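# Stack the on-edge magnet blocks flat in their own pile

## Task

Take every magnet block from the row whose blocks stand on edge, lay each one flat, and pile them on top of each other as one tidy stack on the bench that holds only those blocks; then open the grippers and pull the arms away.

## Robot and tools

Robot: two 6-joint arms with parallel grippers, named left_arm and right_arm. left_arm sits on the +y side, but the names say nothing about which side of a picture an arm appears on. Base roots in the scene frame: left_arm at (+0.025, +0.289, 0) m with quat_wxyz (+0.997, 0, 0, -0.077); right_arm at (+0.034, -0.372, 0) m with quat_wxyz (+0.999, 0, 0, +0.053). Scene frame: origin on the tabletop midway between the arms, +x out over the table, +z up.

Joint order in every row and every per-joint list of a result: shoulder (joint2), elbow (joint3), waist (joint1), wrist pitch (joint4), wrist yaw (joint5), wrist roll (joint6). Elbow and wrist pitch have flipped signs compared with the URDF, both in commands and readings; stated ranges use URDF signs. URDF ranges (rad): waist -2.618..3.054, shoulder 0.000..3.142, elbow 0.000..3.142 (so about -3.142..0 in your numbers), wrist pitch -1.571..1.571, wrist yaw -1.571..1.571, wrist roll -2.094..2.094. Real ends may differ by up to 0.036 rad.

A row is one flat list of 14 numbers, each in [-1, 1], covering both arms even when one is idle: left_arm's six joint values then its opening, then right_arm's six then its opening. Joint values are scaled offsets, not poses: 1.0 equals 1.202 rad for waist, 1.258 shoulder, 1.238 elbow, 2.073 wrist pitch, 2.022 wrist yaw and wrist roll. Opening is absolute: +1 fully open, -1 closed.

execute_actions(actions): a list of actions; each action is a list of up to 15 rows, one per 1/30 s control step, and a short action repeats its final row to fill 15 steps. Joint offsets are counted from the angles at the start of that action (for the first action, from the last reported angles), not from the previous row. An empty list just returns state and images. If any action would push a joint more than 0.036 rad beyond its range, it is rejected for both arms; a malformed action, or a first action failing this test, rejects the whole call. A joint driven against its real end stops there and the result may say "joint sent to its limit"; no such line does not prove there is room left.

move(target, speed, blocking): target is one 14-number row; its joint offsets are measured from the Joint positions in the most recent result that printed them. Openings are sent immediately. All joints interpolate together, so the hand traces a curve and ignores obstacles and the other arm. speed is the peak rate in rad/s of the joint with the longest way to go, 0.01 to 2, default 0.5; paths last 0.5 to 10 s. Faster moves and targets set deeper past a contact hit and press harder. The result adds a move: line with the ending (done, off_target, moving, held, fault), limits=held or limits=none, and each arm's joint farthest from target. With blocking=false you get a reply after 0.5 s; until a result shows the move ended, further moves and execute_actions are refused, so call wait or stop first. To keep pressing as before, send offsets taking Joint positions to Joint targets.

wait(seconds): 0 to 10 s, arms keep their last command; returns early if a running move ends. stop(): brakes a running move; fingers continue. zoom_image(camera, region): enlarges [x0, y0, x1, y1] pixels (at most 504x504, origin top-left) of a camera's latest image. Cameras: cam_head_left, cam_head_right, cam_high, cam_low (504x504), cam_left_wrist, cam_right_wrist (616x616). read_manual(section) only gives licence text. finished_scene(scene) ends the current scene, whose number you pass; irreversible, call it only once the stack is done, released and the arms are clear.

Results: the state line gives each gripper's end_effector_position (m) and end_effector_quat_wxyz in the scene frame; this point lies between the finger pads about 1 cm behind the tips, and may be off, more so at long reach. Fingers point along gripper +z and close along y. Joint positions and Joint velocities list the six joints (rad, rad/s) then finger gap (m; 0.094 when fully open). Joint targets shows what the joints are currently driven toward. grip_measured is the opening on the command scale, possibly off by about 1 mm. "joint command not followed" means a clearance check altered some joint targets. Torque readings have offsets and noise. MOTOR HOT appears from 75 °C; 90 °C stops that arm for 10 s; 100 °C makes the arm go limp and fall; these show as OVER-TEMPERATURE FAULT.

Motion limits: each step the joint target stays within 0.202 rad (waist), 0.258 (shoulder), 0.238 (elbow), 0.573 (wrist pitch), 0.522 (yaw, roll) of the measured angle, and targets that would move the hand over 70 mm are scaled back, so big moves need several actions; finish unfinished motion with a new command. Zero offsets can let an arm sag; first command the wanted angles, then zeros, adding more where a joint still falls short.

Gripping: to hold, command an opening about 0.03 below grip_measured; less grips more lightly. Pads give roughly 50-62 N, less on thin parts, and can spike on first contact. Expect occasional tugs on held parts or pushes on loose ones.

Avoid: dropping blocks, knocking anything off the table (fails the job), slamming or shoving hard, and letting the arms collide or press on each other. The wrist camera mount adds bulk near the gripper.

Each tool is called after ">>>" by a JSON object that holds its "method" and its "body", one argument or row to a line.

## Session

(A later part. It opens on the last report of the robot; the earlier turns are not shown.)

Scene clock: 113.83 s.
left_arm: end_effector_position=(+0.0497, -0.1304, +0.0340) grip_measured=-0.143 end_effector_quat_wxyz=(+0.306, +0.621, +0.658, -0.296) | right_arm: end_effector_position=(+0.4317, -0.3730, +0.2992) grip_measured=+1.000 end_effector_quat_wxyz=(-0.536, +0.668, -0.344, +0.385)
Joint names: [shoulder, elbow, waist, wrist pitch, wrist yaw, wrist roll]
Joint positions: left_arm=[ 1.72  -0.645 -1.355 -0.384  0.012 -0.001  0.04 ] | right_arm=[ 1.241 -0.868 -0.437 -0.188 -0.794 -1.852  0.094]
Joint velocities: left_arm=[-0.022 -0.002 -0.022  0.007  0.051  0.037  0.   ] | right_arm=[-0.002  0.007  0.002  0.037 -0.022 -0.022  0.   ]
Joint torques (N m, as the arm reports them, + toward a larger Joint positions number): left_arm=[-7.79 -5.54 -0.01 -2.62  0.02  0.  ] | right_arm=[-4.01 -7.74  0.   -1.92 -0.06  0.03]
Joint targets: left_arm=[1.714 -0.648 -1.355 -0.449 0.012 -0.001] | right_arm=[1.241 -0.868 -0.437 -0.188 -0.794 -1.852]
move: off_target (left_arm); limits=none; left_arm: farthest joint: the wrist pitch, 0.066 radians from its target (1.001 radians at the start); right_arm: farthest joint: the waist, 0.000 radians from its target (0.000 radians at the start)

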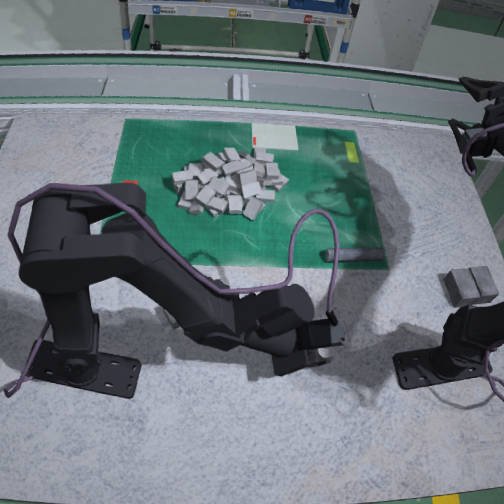

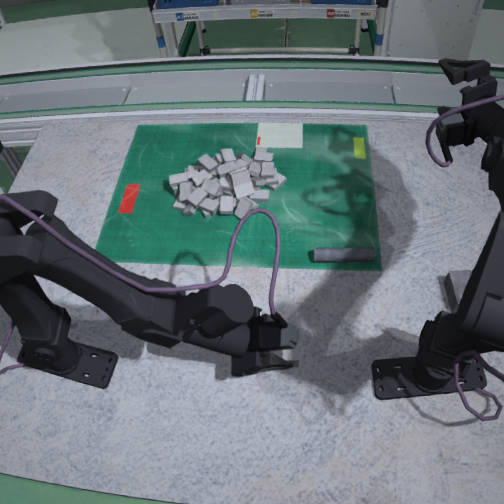

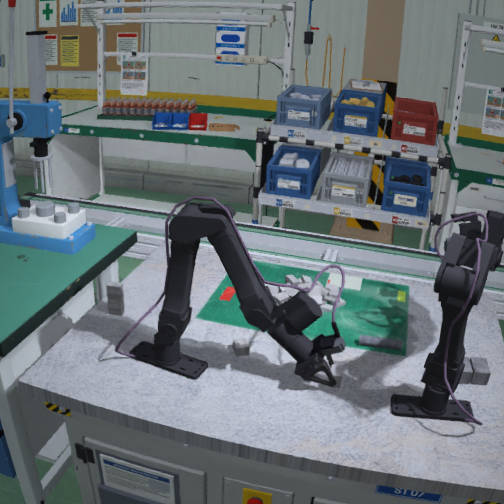

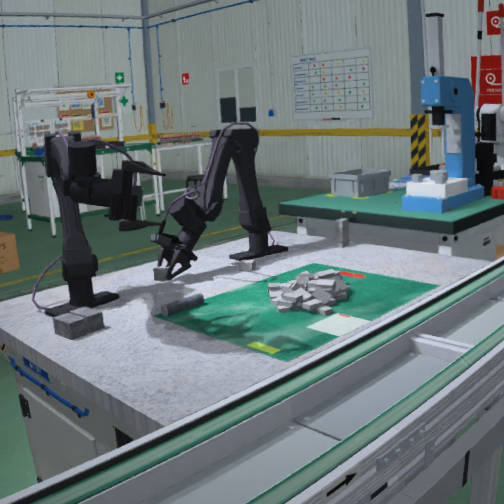

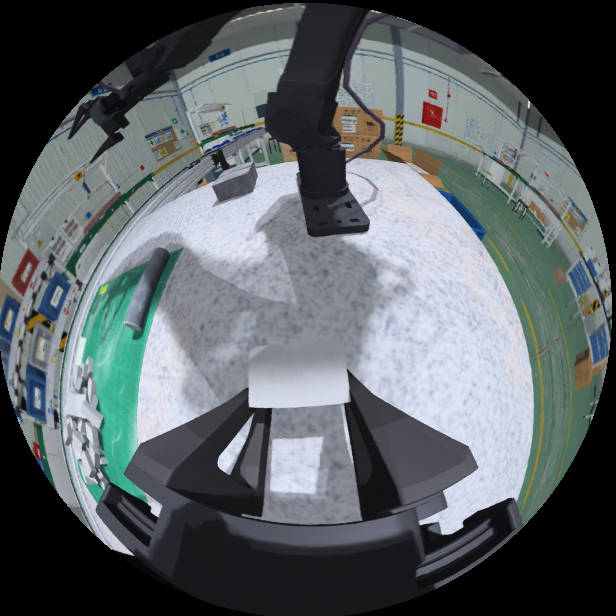

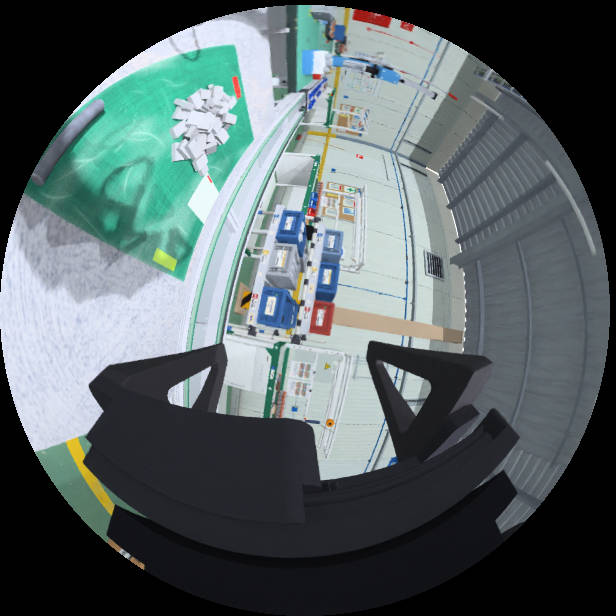

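>>> {"method": "move", "body": {
  "target": [0.05,0.017,0,-0.075,0,0,-0.3,0,0,0,0,0,0,1],
  "speed": 0.1
}}

>>> {"method": "zoom_image", "body": {
  "camera": "cam_low",
  "region": [120,220,220,300]
}}

Scene clock: 118.83 s.
left_arm: end_effector_position=(+0.0497, -0.1316, +0.0180) grip_measured=-0.143 end_effector_quat_wxyz=(+0.307, +0.621, +0.657, -0.297) | right_arm: end_effector_position=(+0.4317, -0.3730, +0.2992) grip_measured=+1.000 end_effector_quat_wxyz=(-0.536, +0.668, -0.344, +0.385)
Joint names: [shoulder, elbow, waist, wrist pitch, wrist yaw, wrist roll]
Joint positions: left_arm=[ 1.786 -0.625 -1.355 -0.473  0.012 -0.001  0.04 ] | right_arm=[ 1.241 -0.868 -0.437 -0.188 -0.794 -1.852  0.094]
Joint velocities: left_arm=[ 0.002 -0.002  0.017  0.066  0.037 -0.066  0.   ] | right_arm=[ 0.007 -0.017  0.002  0.095 -0.007  0.066  0.   ]
Joint torques (N m, as the arm reports them, + toward a larger Joint positions number): left_arm=[-7.7  -4.86  0.   -2.64  0.01  0.01] | right_arm=[-4.01 -7.84 -0.01 -1.92 -0.07  0.02]
Joint targets: left_arm=[1.783 -0.623 -1.355 -0.539 0.012 -0.001] | right_arm=[1.241 -0.868 -0.437 -0.188 -0.794 -1.852]
move: off_target (left_arm); limits=none; left_arm: farthest joint: the wrist pitch, 0.066 radians from its target (0.156 radians at the start); right_arm: farthest joint: the waist, 0.000 radians from its target (0.000 radians at the start)

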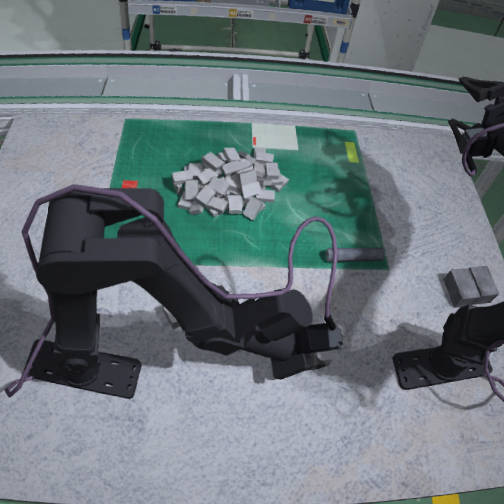

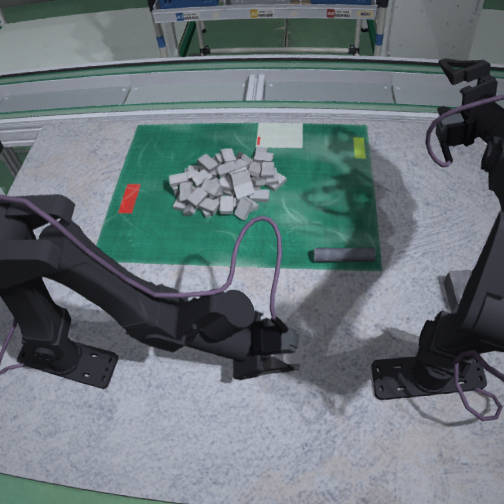

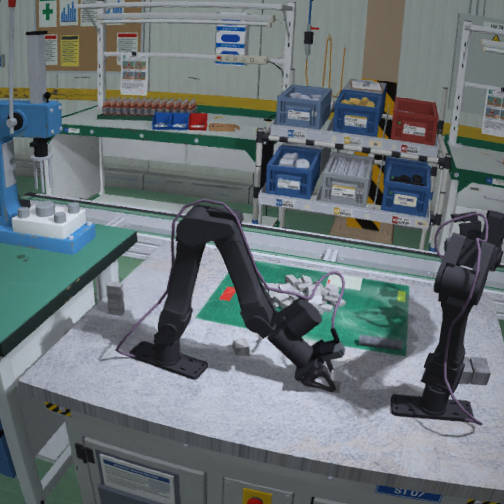

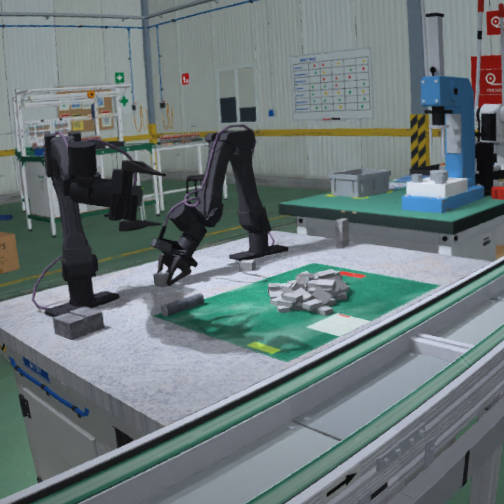

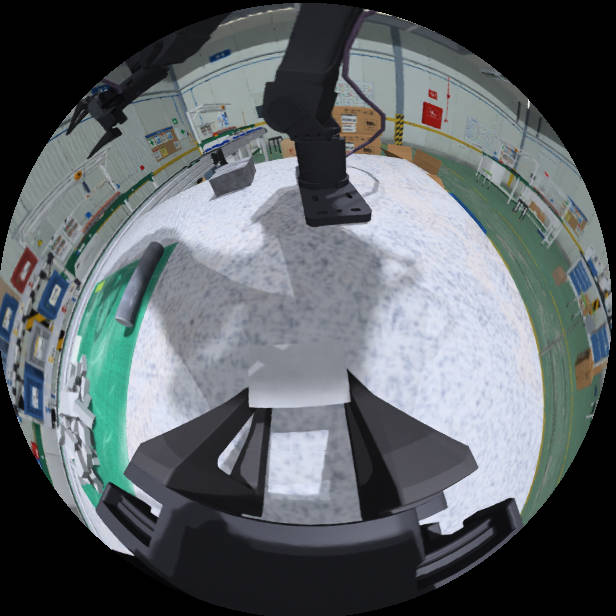

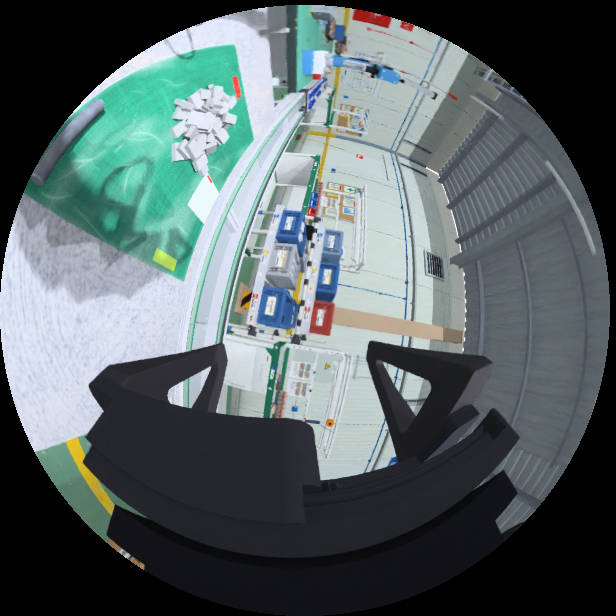

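Region (120, 220, 220, 300) of cam_low's 504x504 image, scaled by 5.040, with more detail than that image has; it fills the top 403 rows of this view, and the rest is white.

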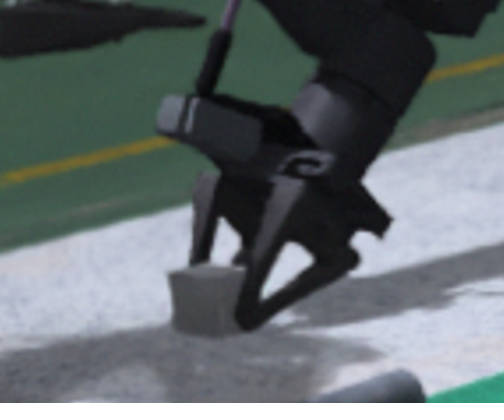

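>>> {"method": "execute_actions", "body": {
  "actions": [
    [[0.008,0,0,-0.028,0,0,-0.3,0,0,0,0,0,0,1]],
    [[0,0,0,-0.012,0,0,-0.3,0,0,0,0,0,0,1]],
    [[0,0,0,0,0,0,0.4,0,0,0,0,0,0,1]]
  ]
}}

>>> {"method": "move", "body": {
  "target": [-0.25,-0.1,0,0,0,0,0.4,0,0,0,0,0,0,1],
  "speed": 0.4
}}

>>> {"method": "zoom_image", "body": {
  "camera": "cam_high",
  "region": [210,310,370,410]
}}

Scene clock: 125.07 s.
left_arm: end_effector_position=(+0.0498, -0.1327, +0.0175) grip_measured=+0.398 end_effector_quat_wxyz=(+0.309, +0.620, +0.656, -0.298) | right_arm: end_effector_position=(+0.4317, -0.3730, +0.2992) grip_measured=+1.000 end_effector_quat_wxyz=(-0.536, +0.668, -0.344, +0.385)
Joint names: [shoulder, elbow, waist, wrist pitch, wrist yaw, wrist roll]
Joint positions: left_arm=[ 1.792 -0.625 -1.355 -0.484  0.012 -0.001  0.066] | right_arm=[ 1.241 -0.868 -0.437 -0.188 -0.794 -1.852  0.094]
Joint velocities: left_arm=[-0.002 -0.002 -0.017 -0.095 -0.066 -0.081 -0.001] | right_arm=[ 0.002  0.002  0.017 -0.007  0.037 -0.066  0.   ]
Joint torques (N m, as the arm reports them, + toward a larger Joint positions number): left_arm=[-7.7  -4.96  0.   -1.91  0.01  0.01] | right_arm=[-4.02 -7.82 -0.01 -1.91 -0.08  0.02]
Joint targets: left_arm=[1.792 -0.625 -1.355 -0.483 0.012 -0.001] | right_arm=[1.241 -0.868 -0.437 -0.188 -0.794 -1.852]

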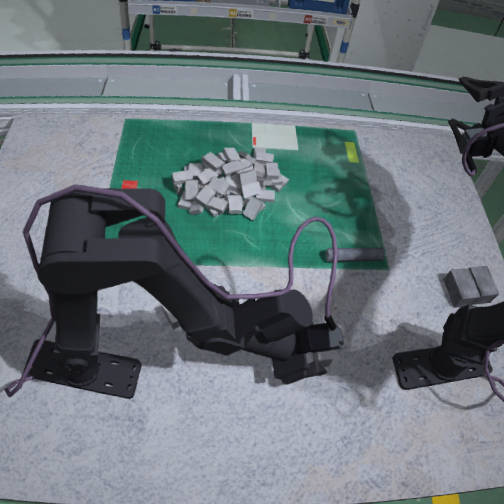

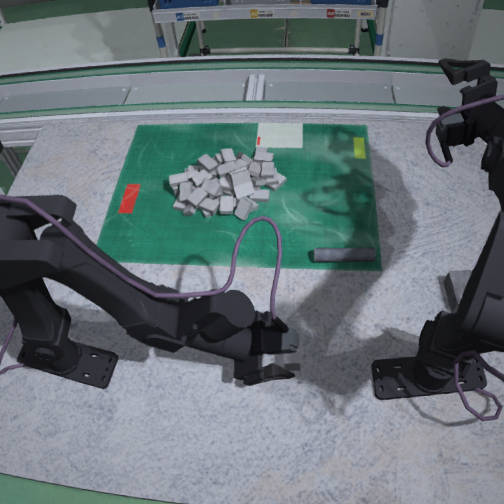

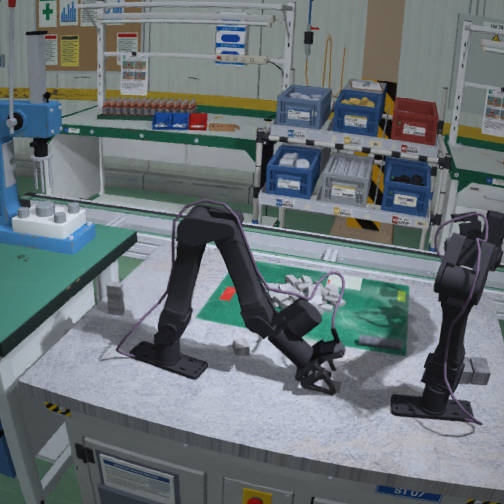

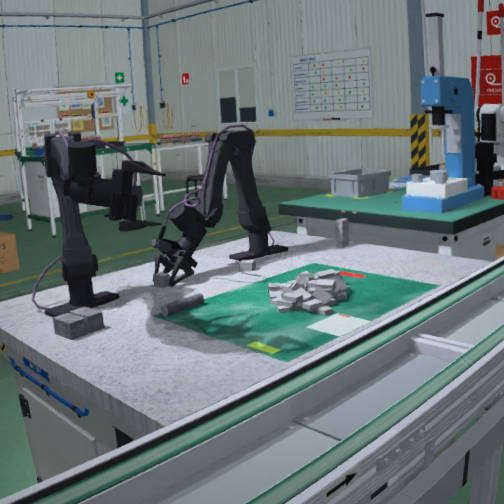

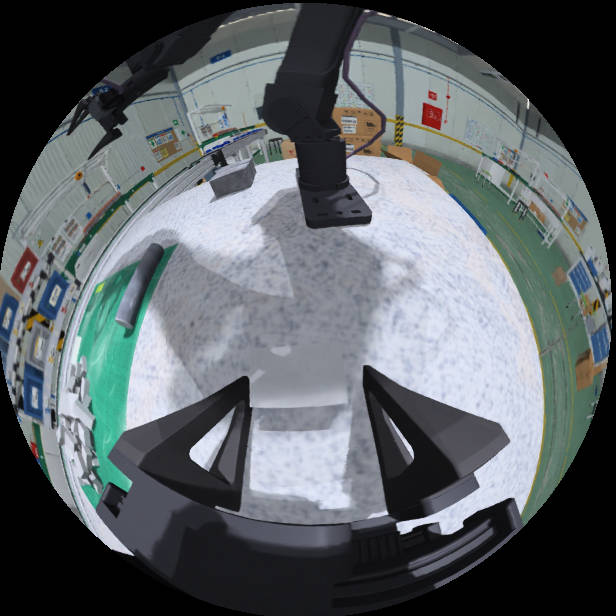

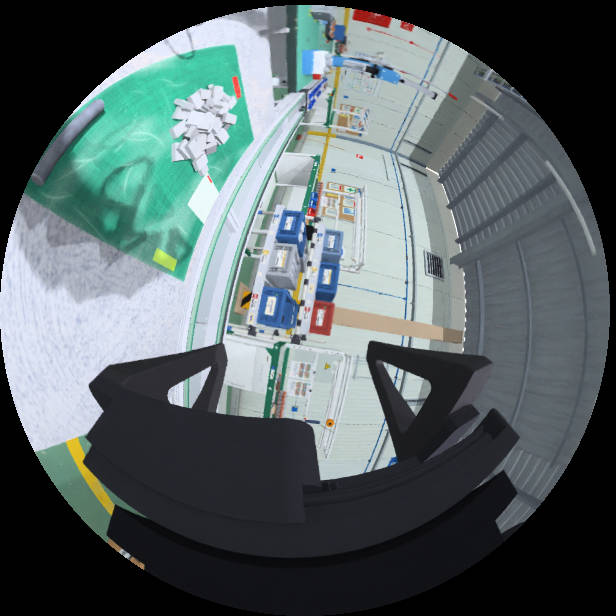

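Scene clock: 126.23 s.
left_arm: end_effector_position=(+0.0520, -0.1685, +0.1931) grip_measured=+0.398 end_effector_quat_wxyz=(+0.440, +0.546, +0.576, -0.420) | right_arm: end_effector_position=(+0.4317, -0.3730, +0.2992) grip_measured=+1.000 end_effector_quat_wxyz=(-0.536, +0.668, -0.344, +0.385)
Joint names: [shoulder, elbow, waist, wrist pitch, wrist yaw, wrist roll]
Joint positions: left_arm=[ 1.489 -0.735 -1.355 -0.491  0.012 -0.001  0.066] | right_arm=[ 1.241 -0.868 -0.437 -0.188 -0.794 -1.852  0.094]
Joint velocities: left_arm=[-0.007  0.007 -0.017 -0.007 -0.022 -0.037 -0.   ] | right_arm=[ 0.002 -0.017 -0.002 -0.007  0.066 -0.051  0.   ]
Joint torques (N m, as the arm reports them, + toward a larger Joint positions number): left_arm=[-7.12 -7.56 -0.01 -2.13  0.01  0.  ] | right_arm=[-4.02 -7.79 -0.02 -1.92 -0.07  0.04]
Joint targets: left_arm=[1.478 -0.749 -1.355 -0.484 0.012 -0.001] | right_arm=[1.241 -0.868 -0.437 -0.188 -0.794 -1.852]
move: done; limits=none; left_arm: farthest joint: the elbow, 0.014 radians from its target (0.124 radians at the start); right_arm: farthest joint: the waist, 0.000 radians from its target (0.000 radians at the start)

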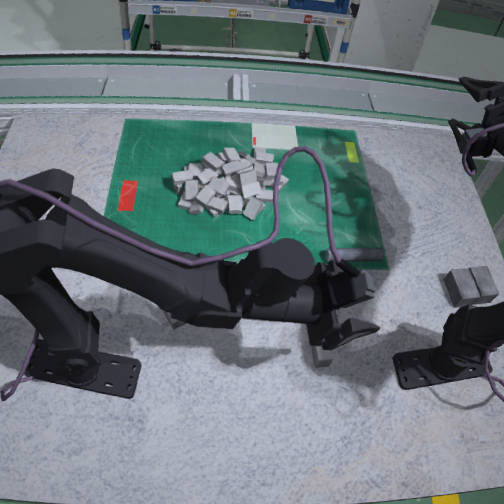

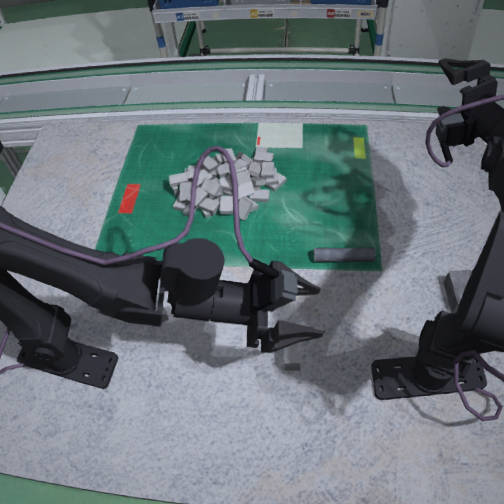

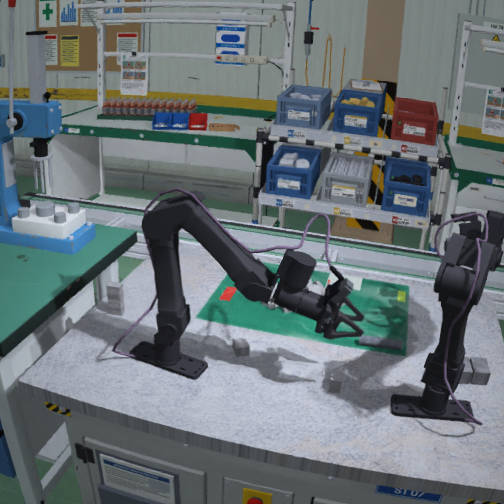

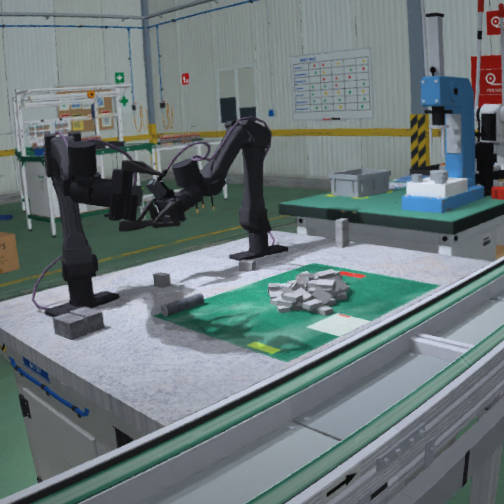

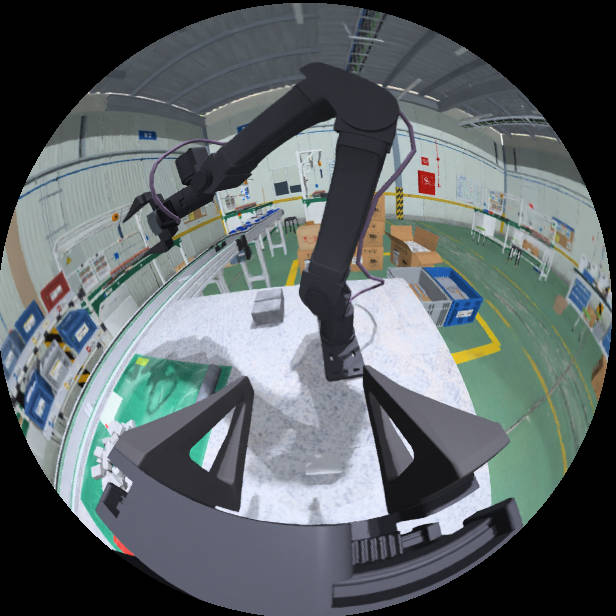

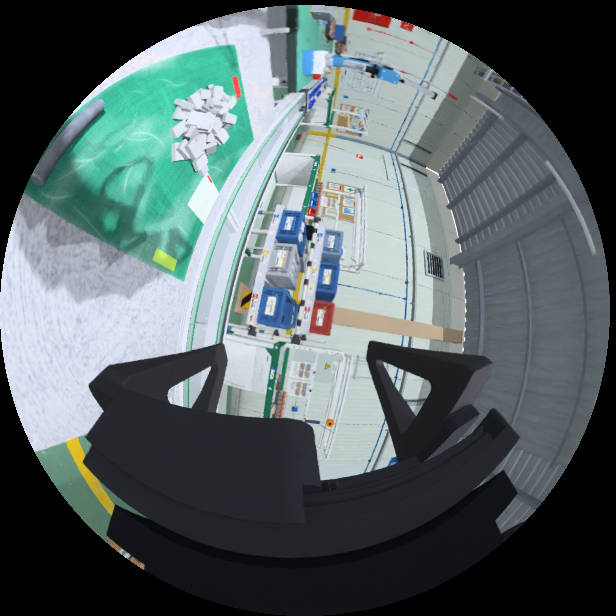

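Region (210, 310, 370, 410) of cam_high's 504x504 image, scaled by 3.150, with more detail than that image has; it fills the top 315 rows of this view, and the rest is white.

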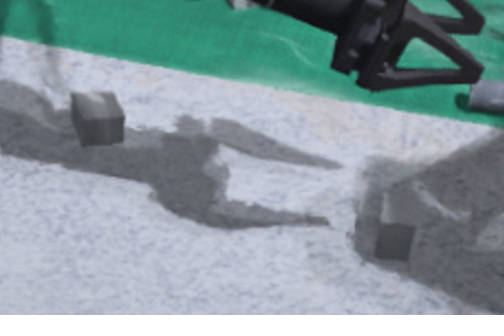

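>>> {"method": "move", "body": {
  "target": [0.01,-0.4,0.432,0.55,0,0,0.4,0,0,0,0,0,0,1],
  "speed": 1.0
}}

>>> {"method": "move", "body": {
  "target": [0.33,0,0,0.385,0,0,0.4,0,0,0,0,0,0,1],
  "speed": 0.8
}}

Scene clock: 134.27 s.
left_arm: end_effector_position=(+0.2440, -0.0510, +0.1766) grip_measured=+0.398 end_effector_quat_wxyz=(+0.285, +0.452, +0.829, -0.162) | right_arm: end_effector_position=(+0.4317, -0.3730, +0.2992) grip_measured=+1.000 end_effector_quat_wxyz=(-0.536, +0.668, -0.344, +0.385)
Joint names: [shoulder, elbow, waist, wrist pitch, wrist yaw, wrist roll]
Joint positions: left_arm=[ 1.489 -1.209 -0.841  0.623  0.012 -0.001  0.066] | right_arm=[ 1.241 -0.868 -0.437 -0.188 -0.794 -1.852  0.094]
Joint velocities: left_arm=[-0.007 -0.002  0.017  0.022 -0.022 -0.037 -0.001] | right_arm=[ 0.002  0.007  0.007  0.066  0.037 -0.081  0.   ]
Joint torques (N m, as the arm reports them, + toward a larger Joint positions number): left_arm=[-5.54 -8.22  0.4  -1.3  -0.01  0.  ] | right_arm=[-4.   -7.8  -0.02 -1.92 -0.08  0.03]
Joint targets: left_arm=[1.501 -1.230 -0.836 0.649 0.012 -0.001] | right_arm=[1.241 -0.868 -0.437 -0.188 -0.794 -1.852]
move: off_target (left_arm); limits=none; left_arm: farthest joint: the wrist pitch, 0.026 radians from its target (1.140 radians at the start); right_arm: farthest joint: the waist, 0.000 radians from its target (0.000 radians at the start)

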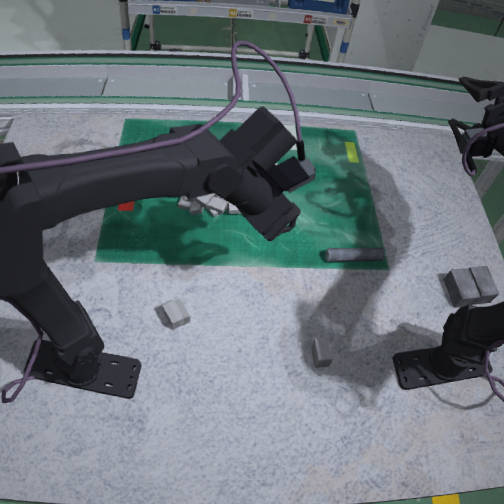

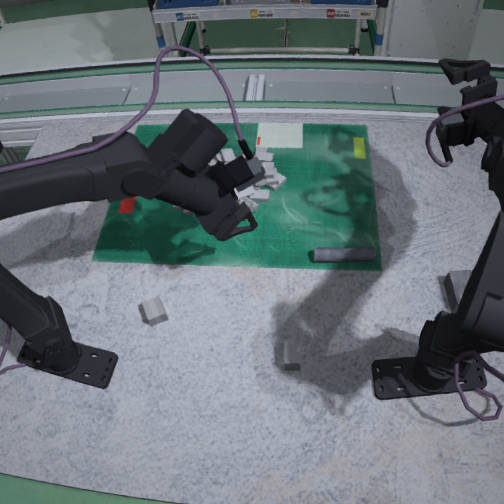

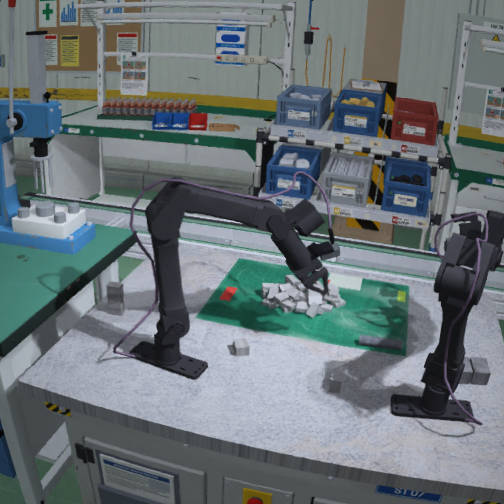

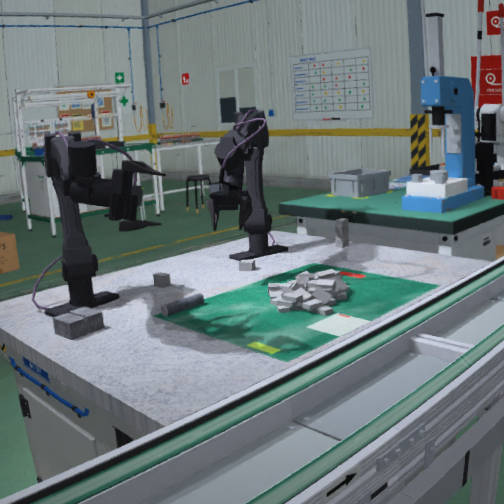

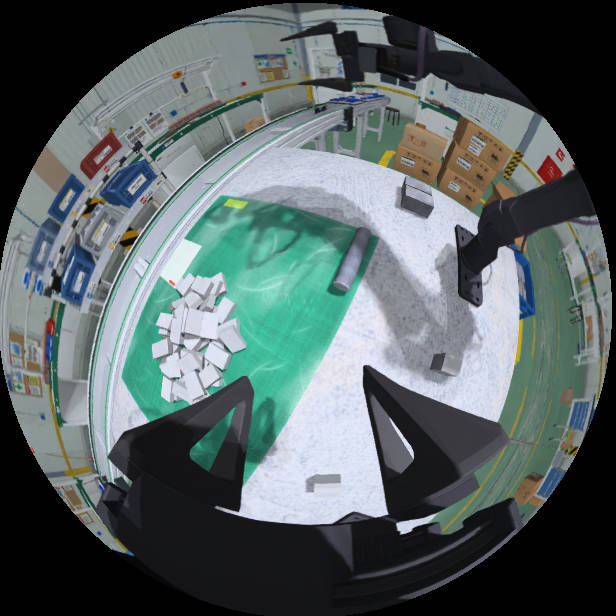

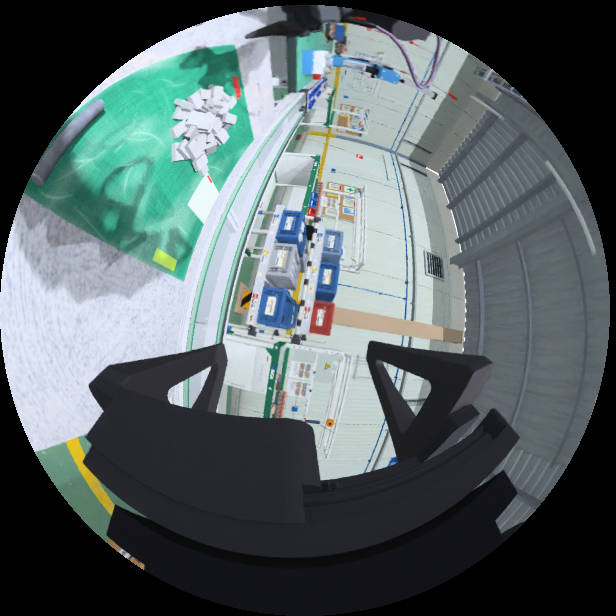

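Scene clock: 136.10 s.
left_arm: end_effector_position=(+0.1371, +0.1138, +0.0437) grip_measured=+0.398 end_effector_quat_wxyz=(-0.231, +0.459, +0.850, +0.119) | right_arm: end_effector_position=(+0.4317, -0.3730, +0.2992) grip_measured=+1.000 end_effector_quat_wxyz=(-0.536, +0.668, -0.344, +0.385)
Joint names: [shoulder, elbow, waist, wrist pitch, wrist yaw, wrist roll]
Joint positions: left_arm=[ 1.899 -1.209 -0.841  1.404  0.012 -0.001  0.066] | right_arm=[ 1.241 -0.868 -0.437 -0.188 -0.794 -1.852  0.094]
Joint velocities: left_arm=[-0.012 -0.017 -0.012 -0.022  0.022 -0.007 -0.001] | right_arm=[ 0.007  0.012  0.022  0.066 -0.081 -0.007  0.   ]
Joint torques (N m, as the arm reports them, + toward a larger Joint positions number): left_arm=[-7.68 -4.47 -0.02  1.08  0.    0.  ] | right_arm=[-3.98 -7.82 -0.03 -1.93 -0.08  0.04]
Joint targets: left_arm=[1.904 -1.209 -0.841 1.421 0.012 -0.001] | right_arm=[1.241 -0.868 -0.437 -0.188 -0.794 -1.852]
move: done; limits=none; left_arm: farthest joint: the wrist pitch, 0.017 radians from its target (0.798 radians at the start); right_arm: farthest joint: the waist, 0.000 radians from its target (0.000 radians at the start)

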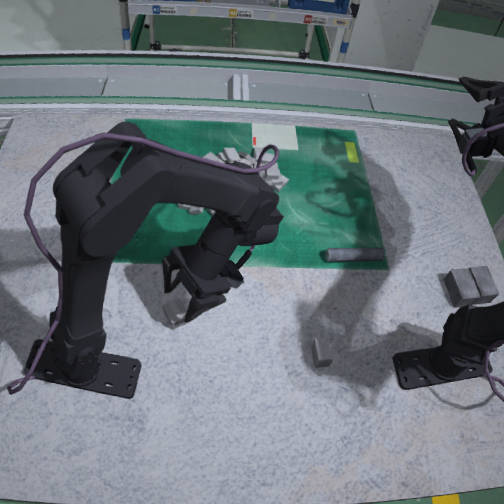

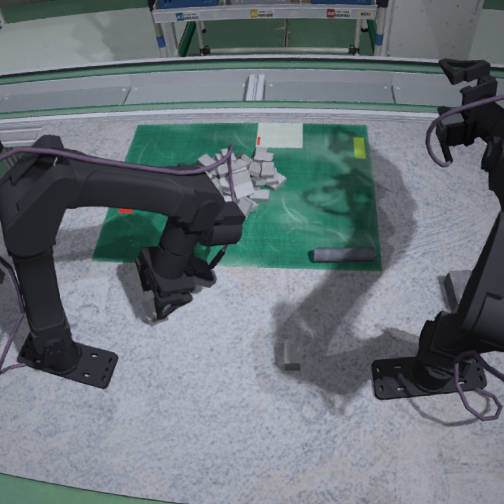

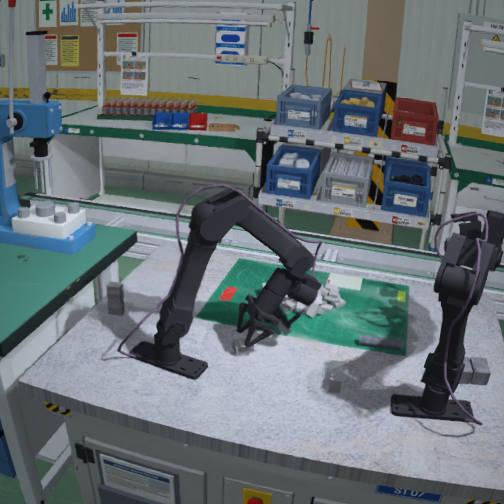

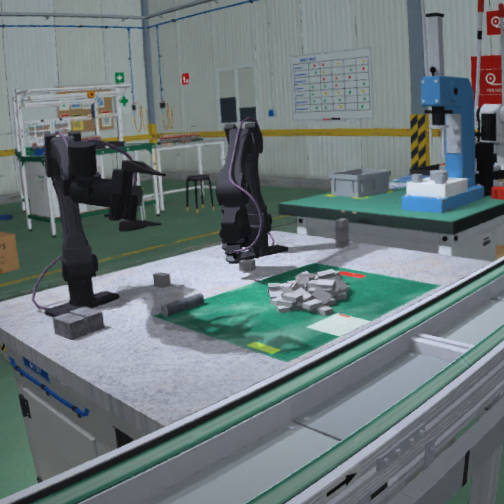

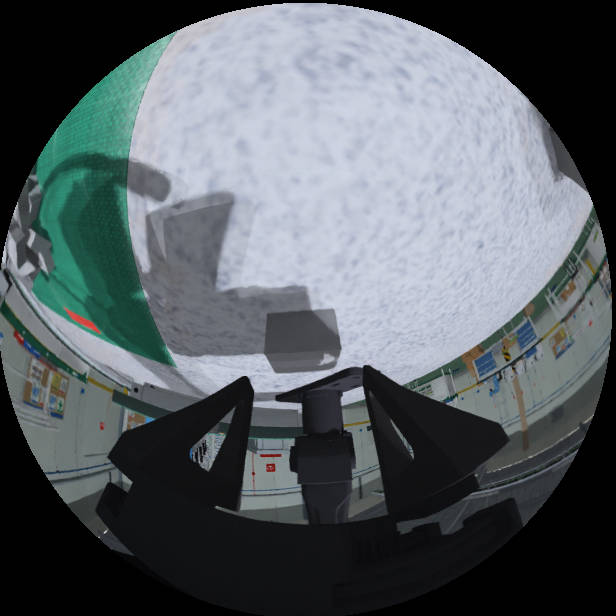

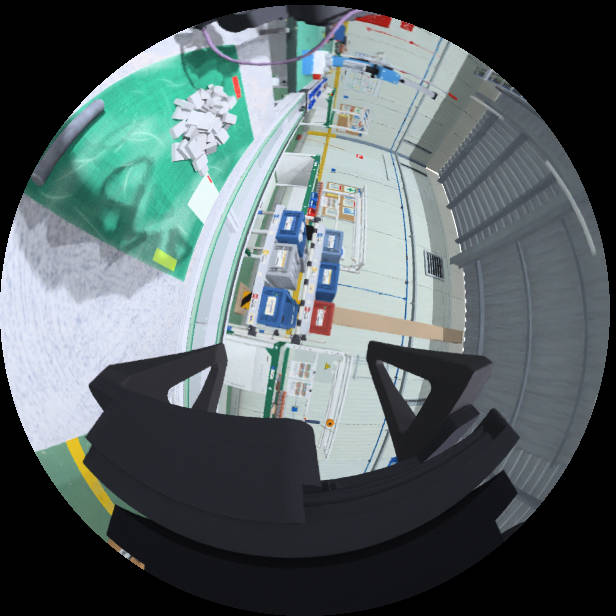

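>>> {"method": "move", "body": {
  "target": [0.134,-0.022,0,0.012,0,0,0.4,0,0,0,0,0,0,1],
  "speed": 0.2
}}

>>> {"method": "execute_actions", "body": {
  "actions": [
    [[0,0,0,0,0,0,-0.05,0,0,0,0,0,0,1]],
    [[0,0,0,0,0,0,-0.3,0,0,0,0,0,0,1]]
  ]
}}

>>> {"method": "zoom_image", "body": {
  "camera": "cam_high",
  "region": [220,320,280,370]
}}

Scene clock: 141.80 s.
left_arm: end_effector_position=(+0.1295, +0.1254, +0.0165) grip_measured=+0.398 end_effector_quat_wxyz=(-0.299, +0.447, +0.829, +0.156) | right_arm: end_effector_position=(+0.4317, -0.3730, +0.2992) grip_measured=+1.000 end_effector_quat_wxyz=(-0.536, +0.668, -0.344, +0.385)
Joint names: [shoulder, elbow, waist, wrist pitch, wrist yaw, wrist roll]
Joint positions: left_arm=[ 2.06  -1.216 -0.841  1.414  0.012 -0.001  0.066] | right_arm=[ 1.241 -0.868 -0.437 -0.188 -0.794 -1.852  0.094]
Joint velocities: left_arm=[-0.012  0.002  0.007  0.066  0.051 -0.022  0.   ] | right_arm=[ 0.002 -0.002 -0.022 -0.051 -0.037  0.022  0.   ]
Joint torques (N m, as the arm reports them, + toward a larger Joint positions number): left_arm=[-8.21 -5.29  0.01  1.41  0.    0.  ] | right_arm=[-4.03 -7.78 -0.04 -1.93 -0.1   0.03]
Joint targets: left_arm=[2.068 -1.236 -0.841 1.429 0.012 -0.001] | right_arm=[1.241 -0.868 -0.437 -0.188 -0.794 -1.852]
move: done; limits=none; left_arm: farthest joint: the elbow, 0.020 radians from its target (0.027 radians at the start); right_arm: farthest joint: the waist, 0.000 radians from its target (0.000 radians at the start)

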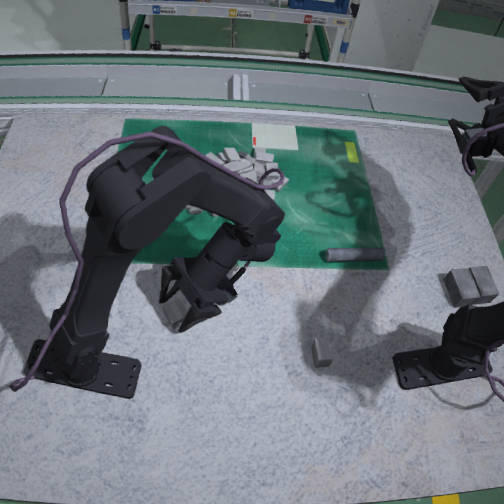

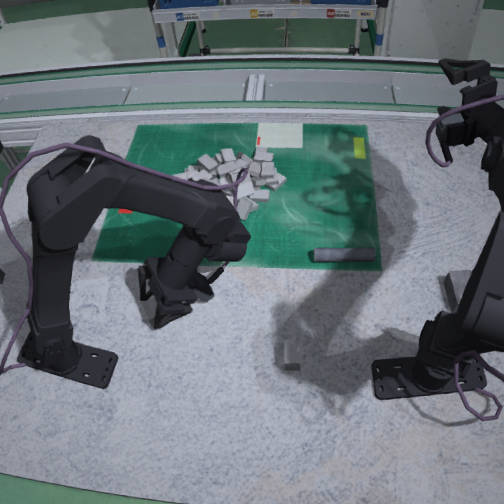

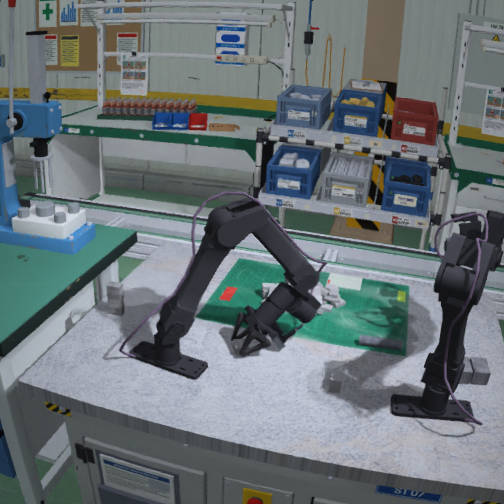

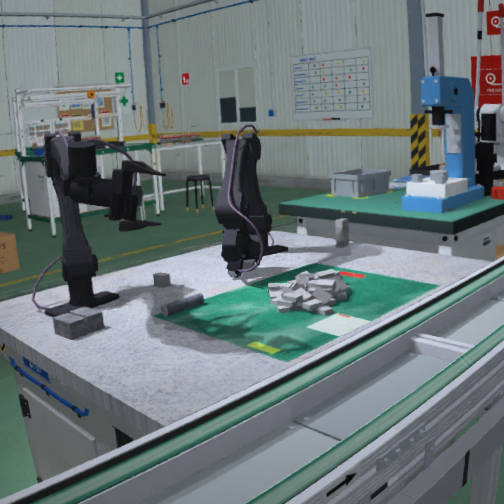

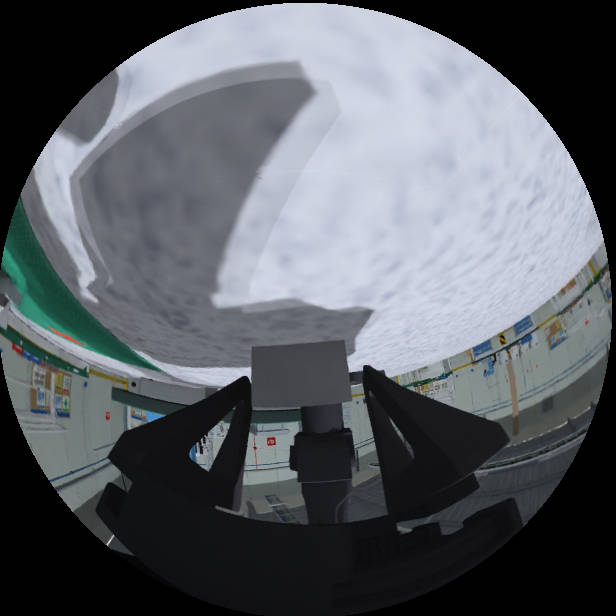

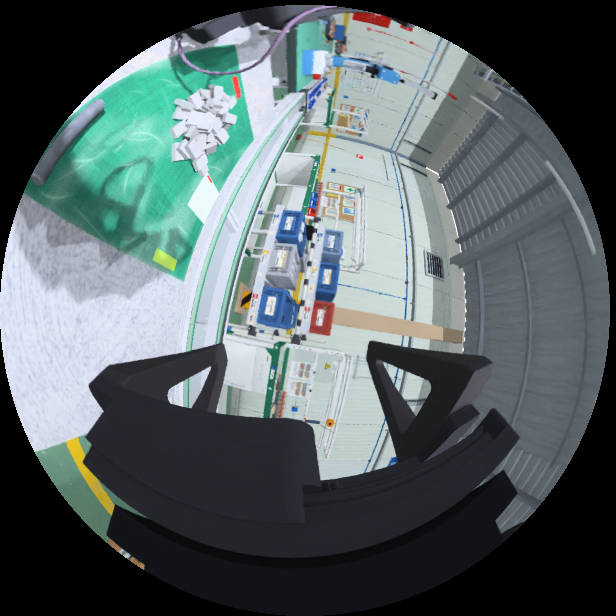

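Scene clock: 142.80 s.
left_arm: end_effector_position=(+0.1296, +0.1255, +0.0165) grip_measured=-0.143 end_effector_quat_wxyz=(-0.299, +0.447, +0.829, +0.156) | right_arm: end_effector_position=(+0.4317, -0.3730, +0.2992) grip_measured=+1.000 end_effector_quat_wxyz=(-0.536, +0.668, -0.344, +0.385)
Joint names: [shoulder, elbow, waist, wrist pitch, wrist yaw, wrist roll]
Joint positions: left_arm=[ 2.06  -1.216 -0.841  1.414  0.012 -0.001  0.04 ] | right_arm=[ 1.241 -0.868 -0.437 -0.188 -0.794 -1.852  0.094]
Joint velocities: left_arm=[-0.017 -0.017  0.002  0.066 -0.022  0.037 -0.002] | right_arm=[-0.002  0.002 -0.002 -0.081 -0.022 -0.051  0.   ]
Joint torques (N m, as the arm reports them, + toward a larger Joint positions number): left_arm=[-8.84 -3.83 -0.01  1.21  0.    0.01] | right_arm=[-3.96 -7.79  0.03 -1.92 -0.09  0.03]
Joint targets: left_arm=[2.060 -1.216 -0.841 1.414 0.012 -0.001] | right_arm=[1.241 -0.868 -0.437 -0.188 -0.794 -1.852]

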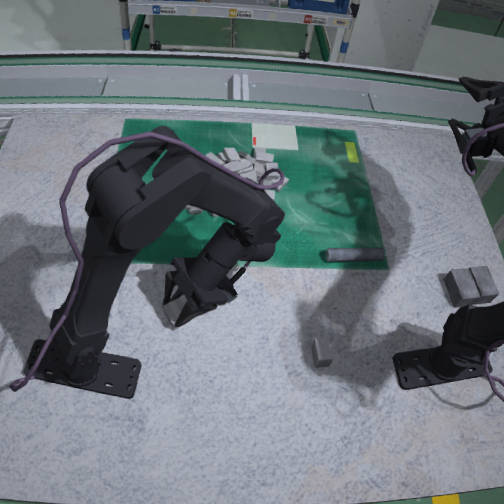

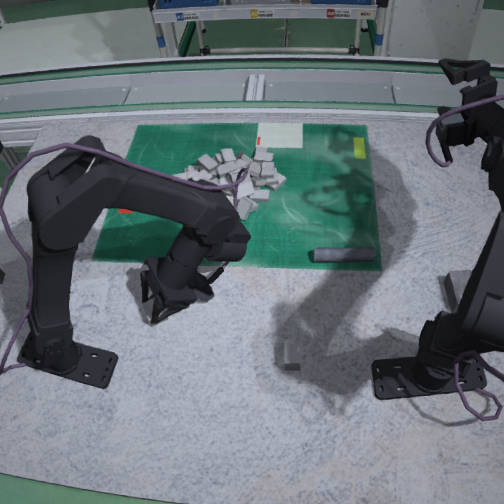

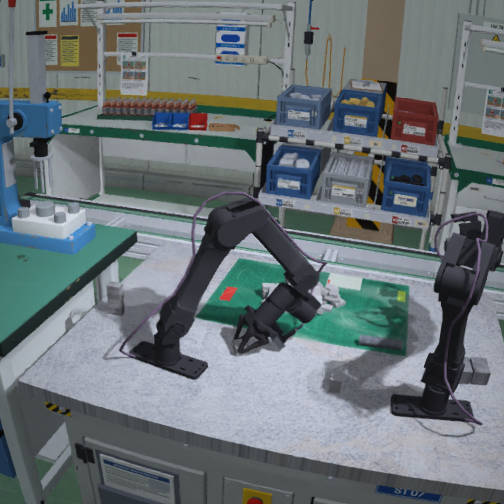

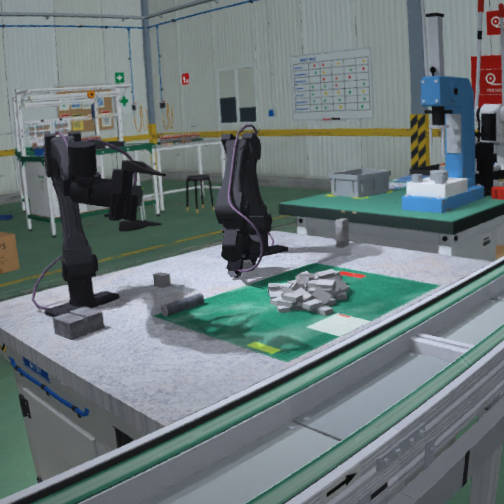

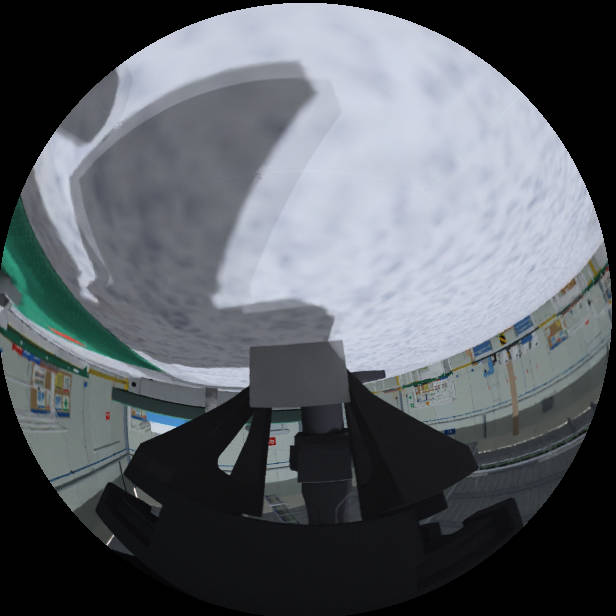

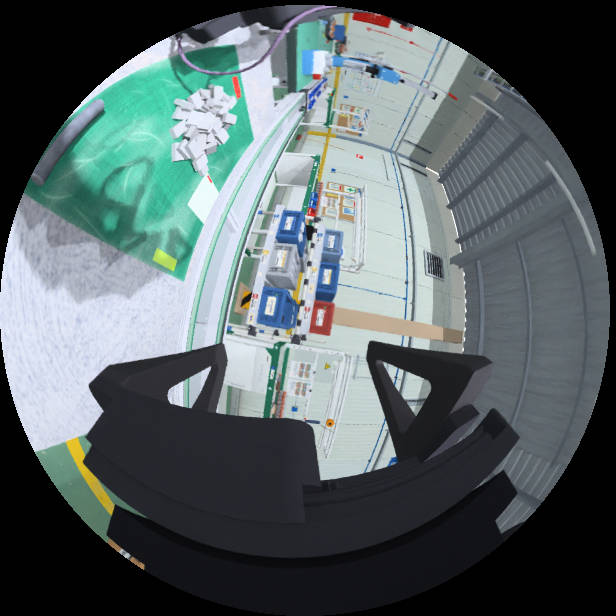

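Region (220, 320, 280, 370) of cam_high's 504x504 image, scaled by 8.400, with more detail than that image has.

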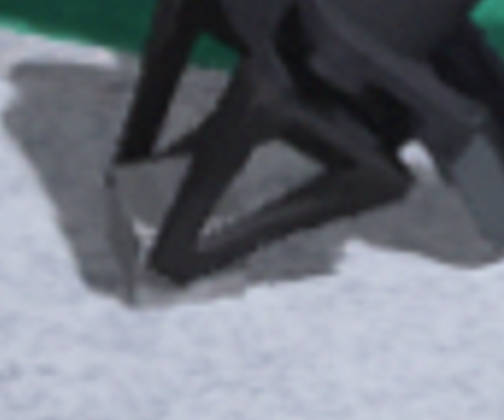

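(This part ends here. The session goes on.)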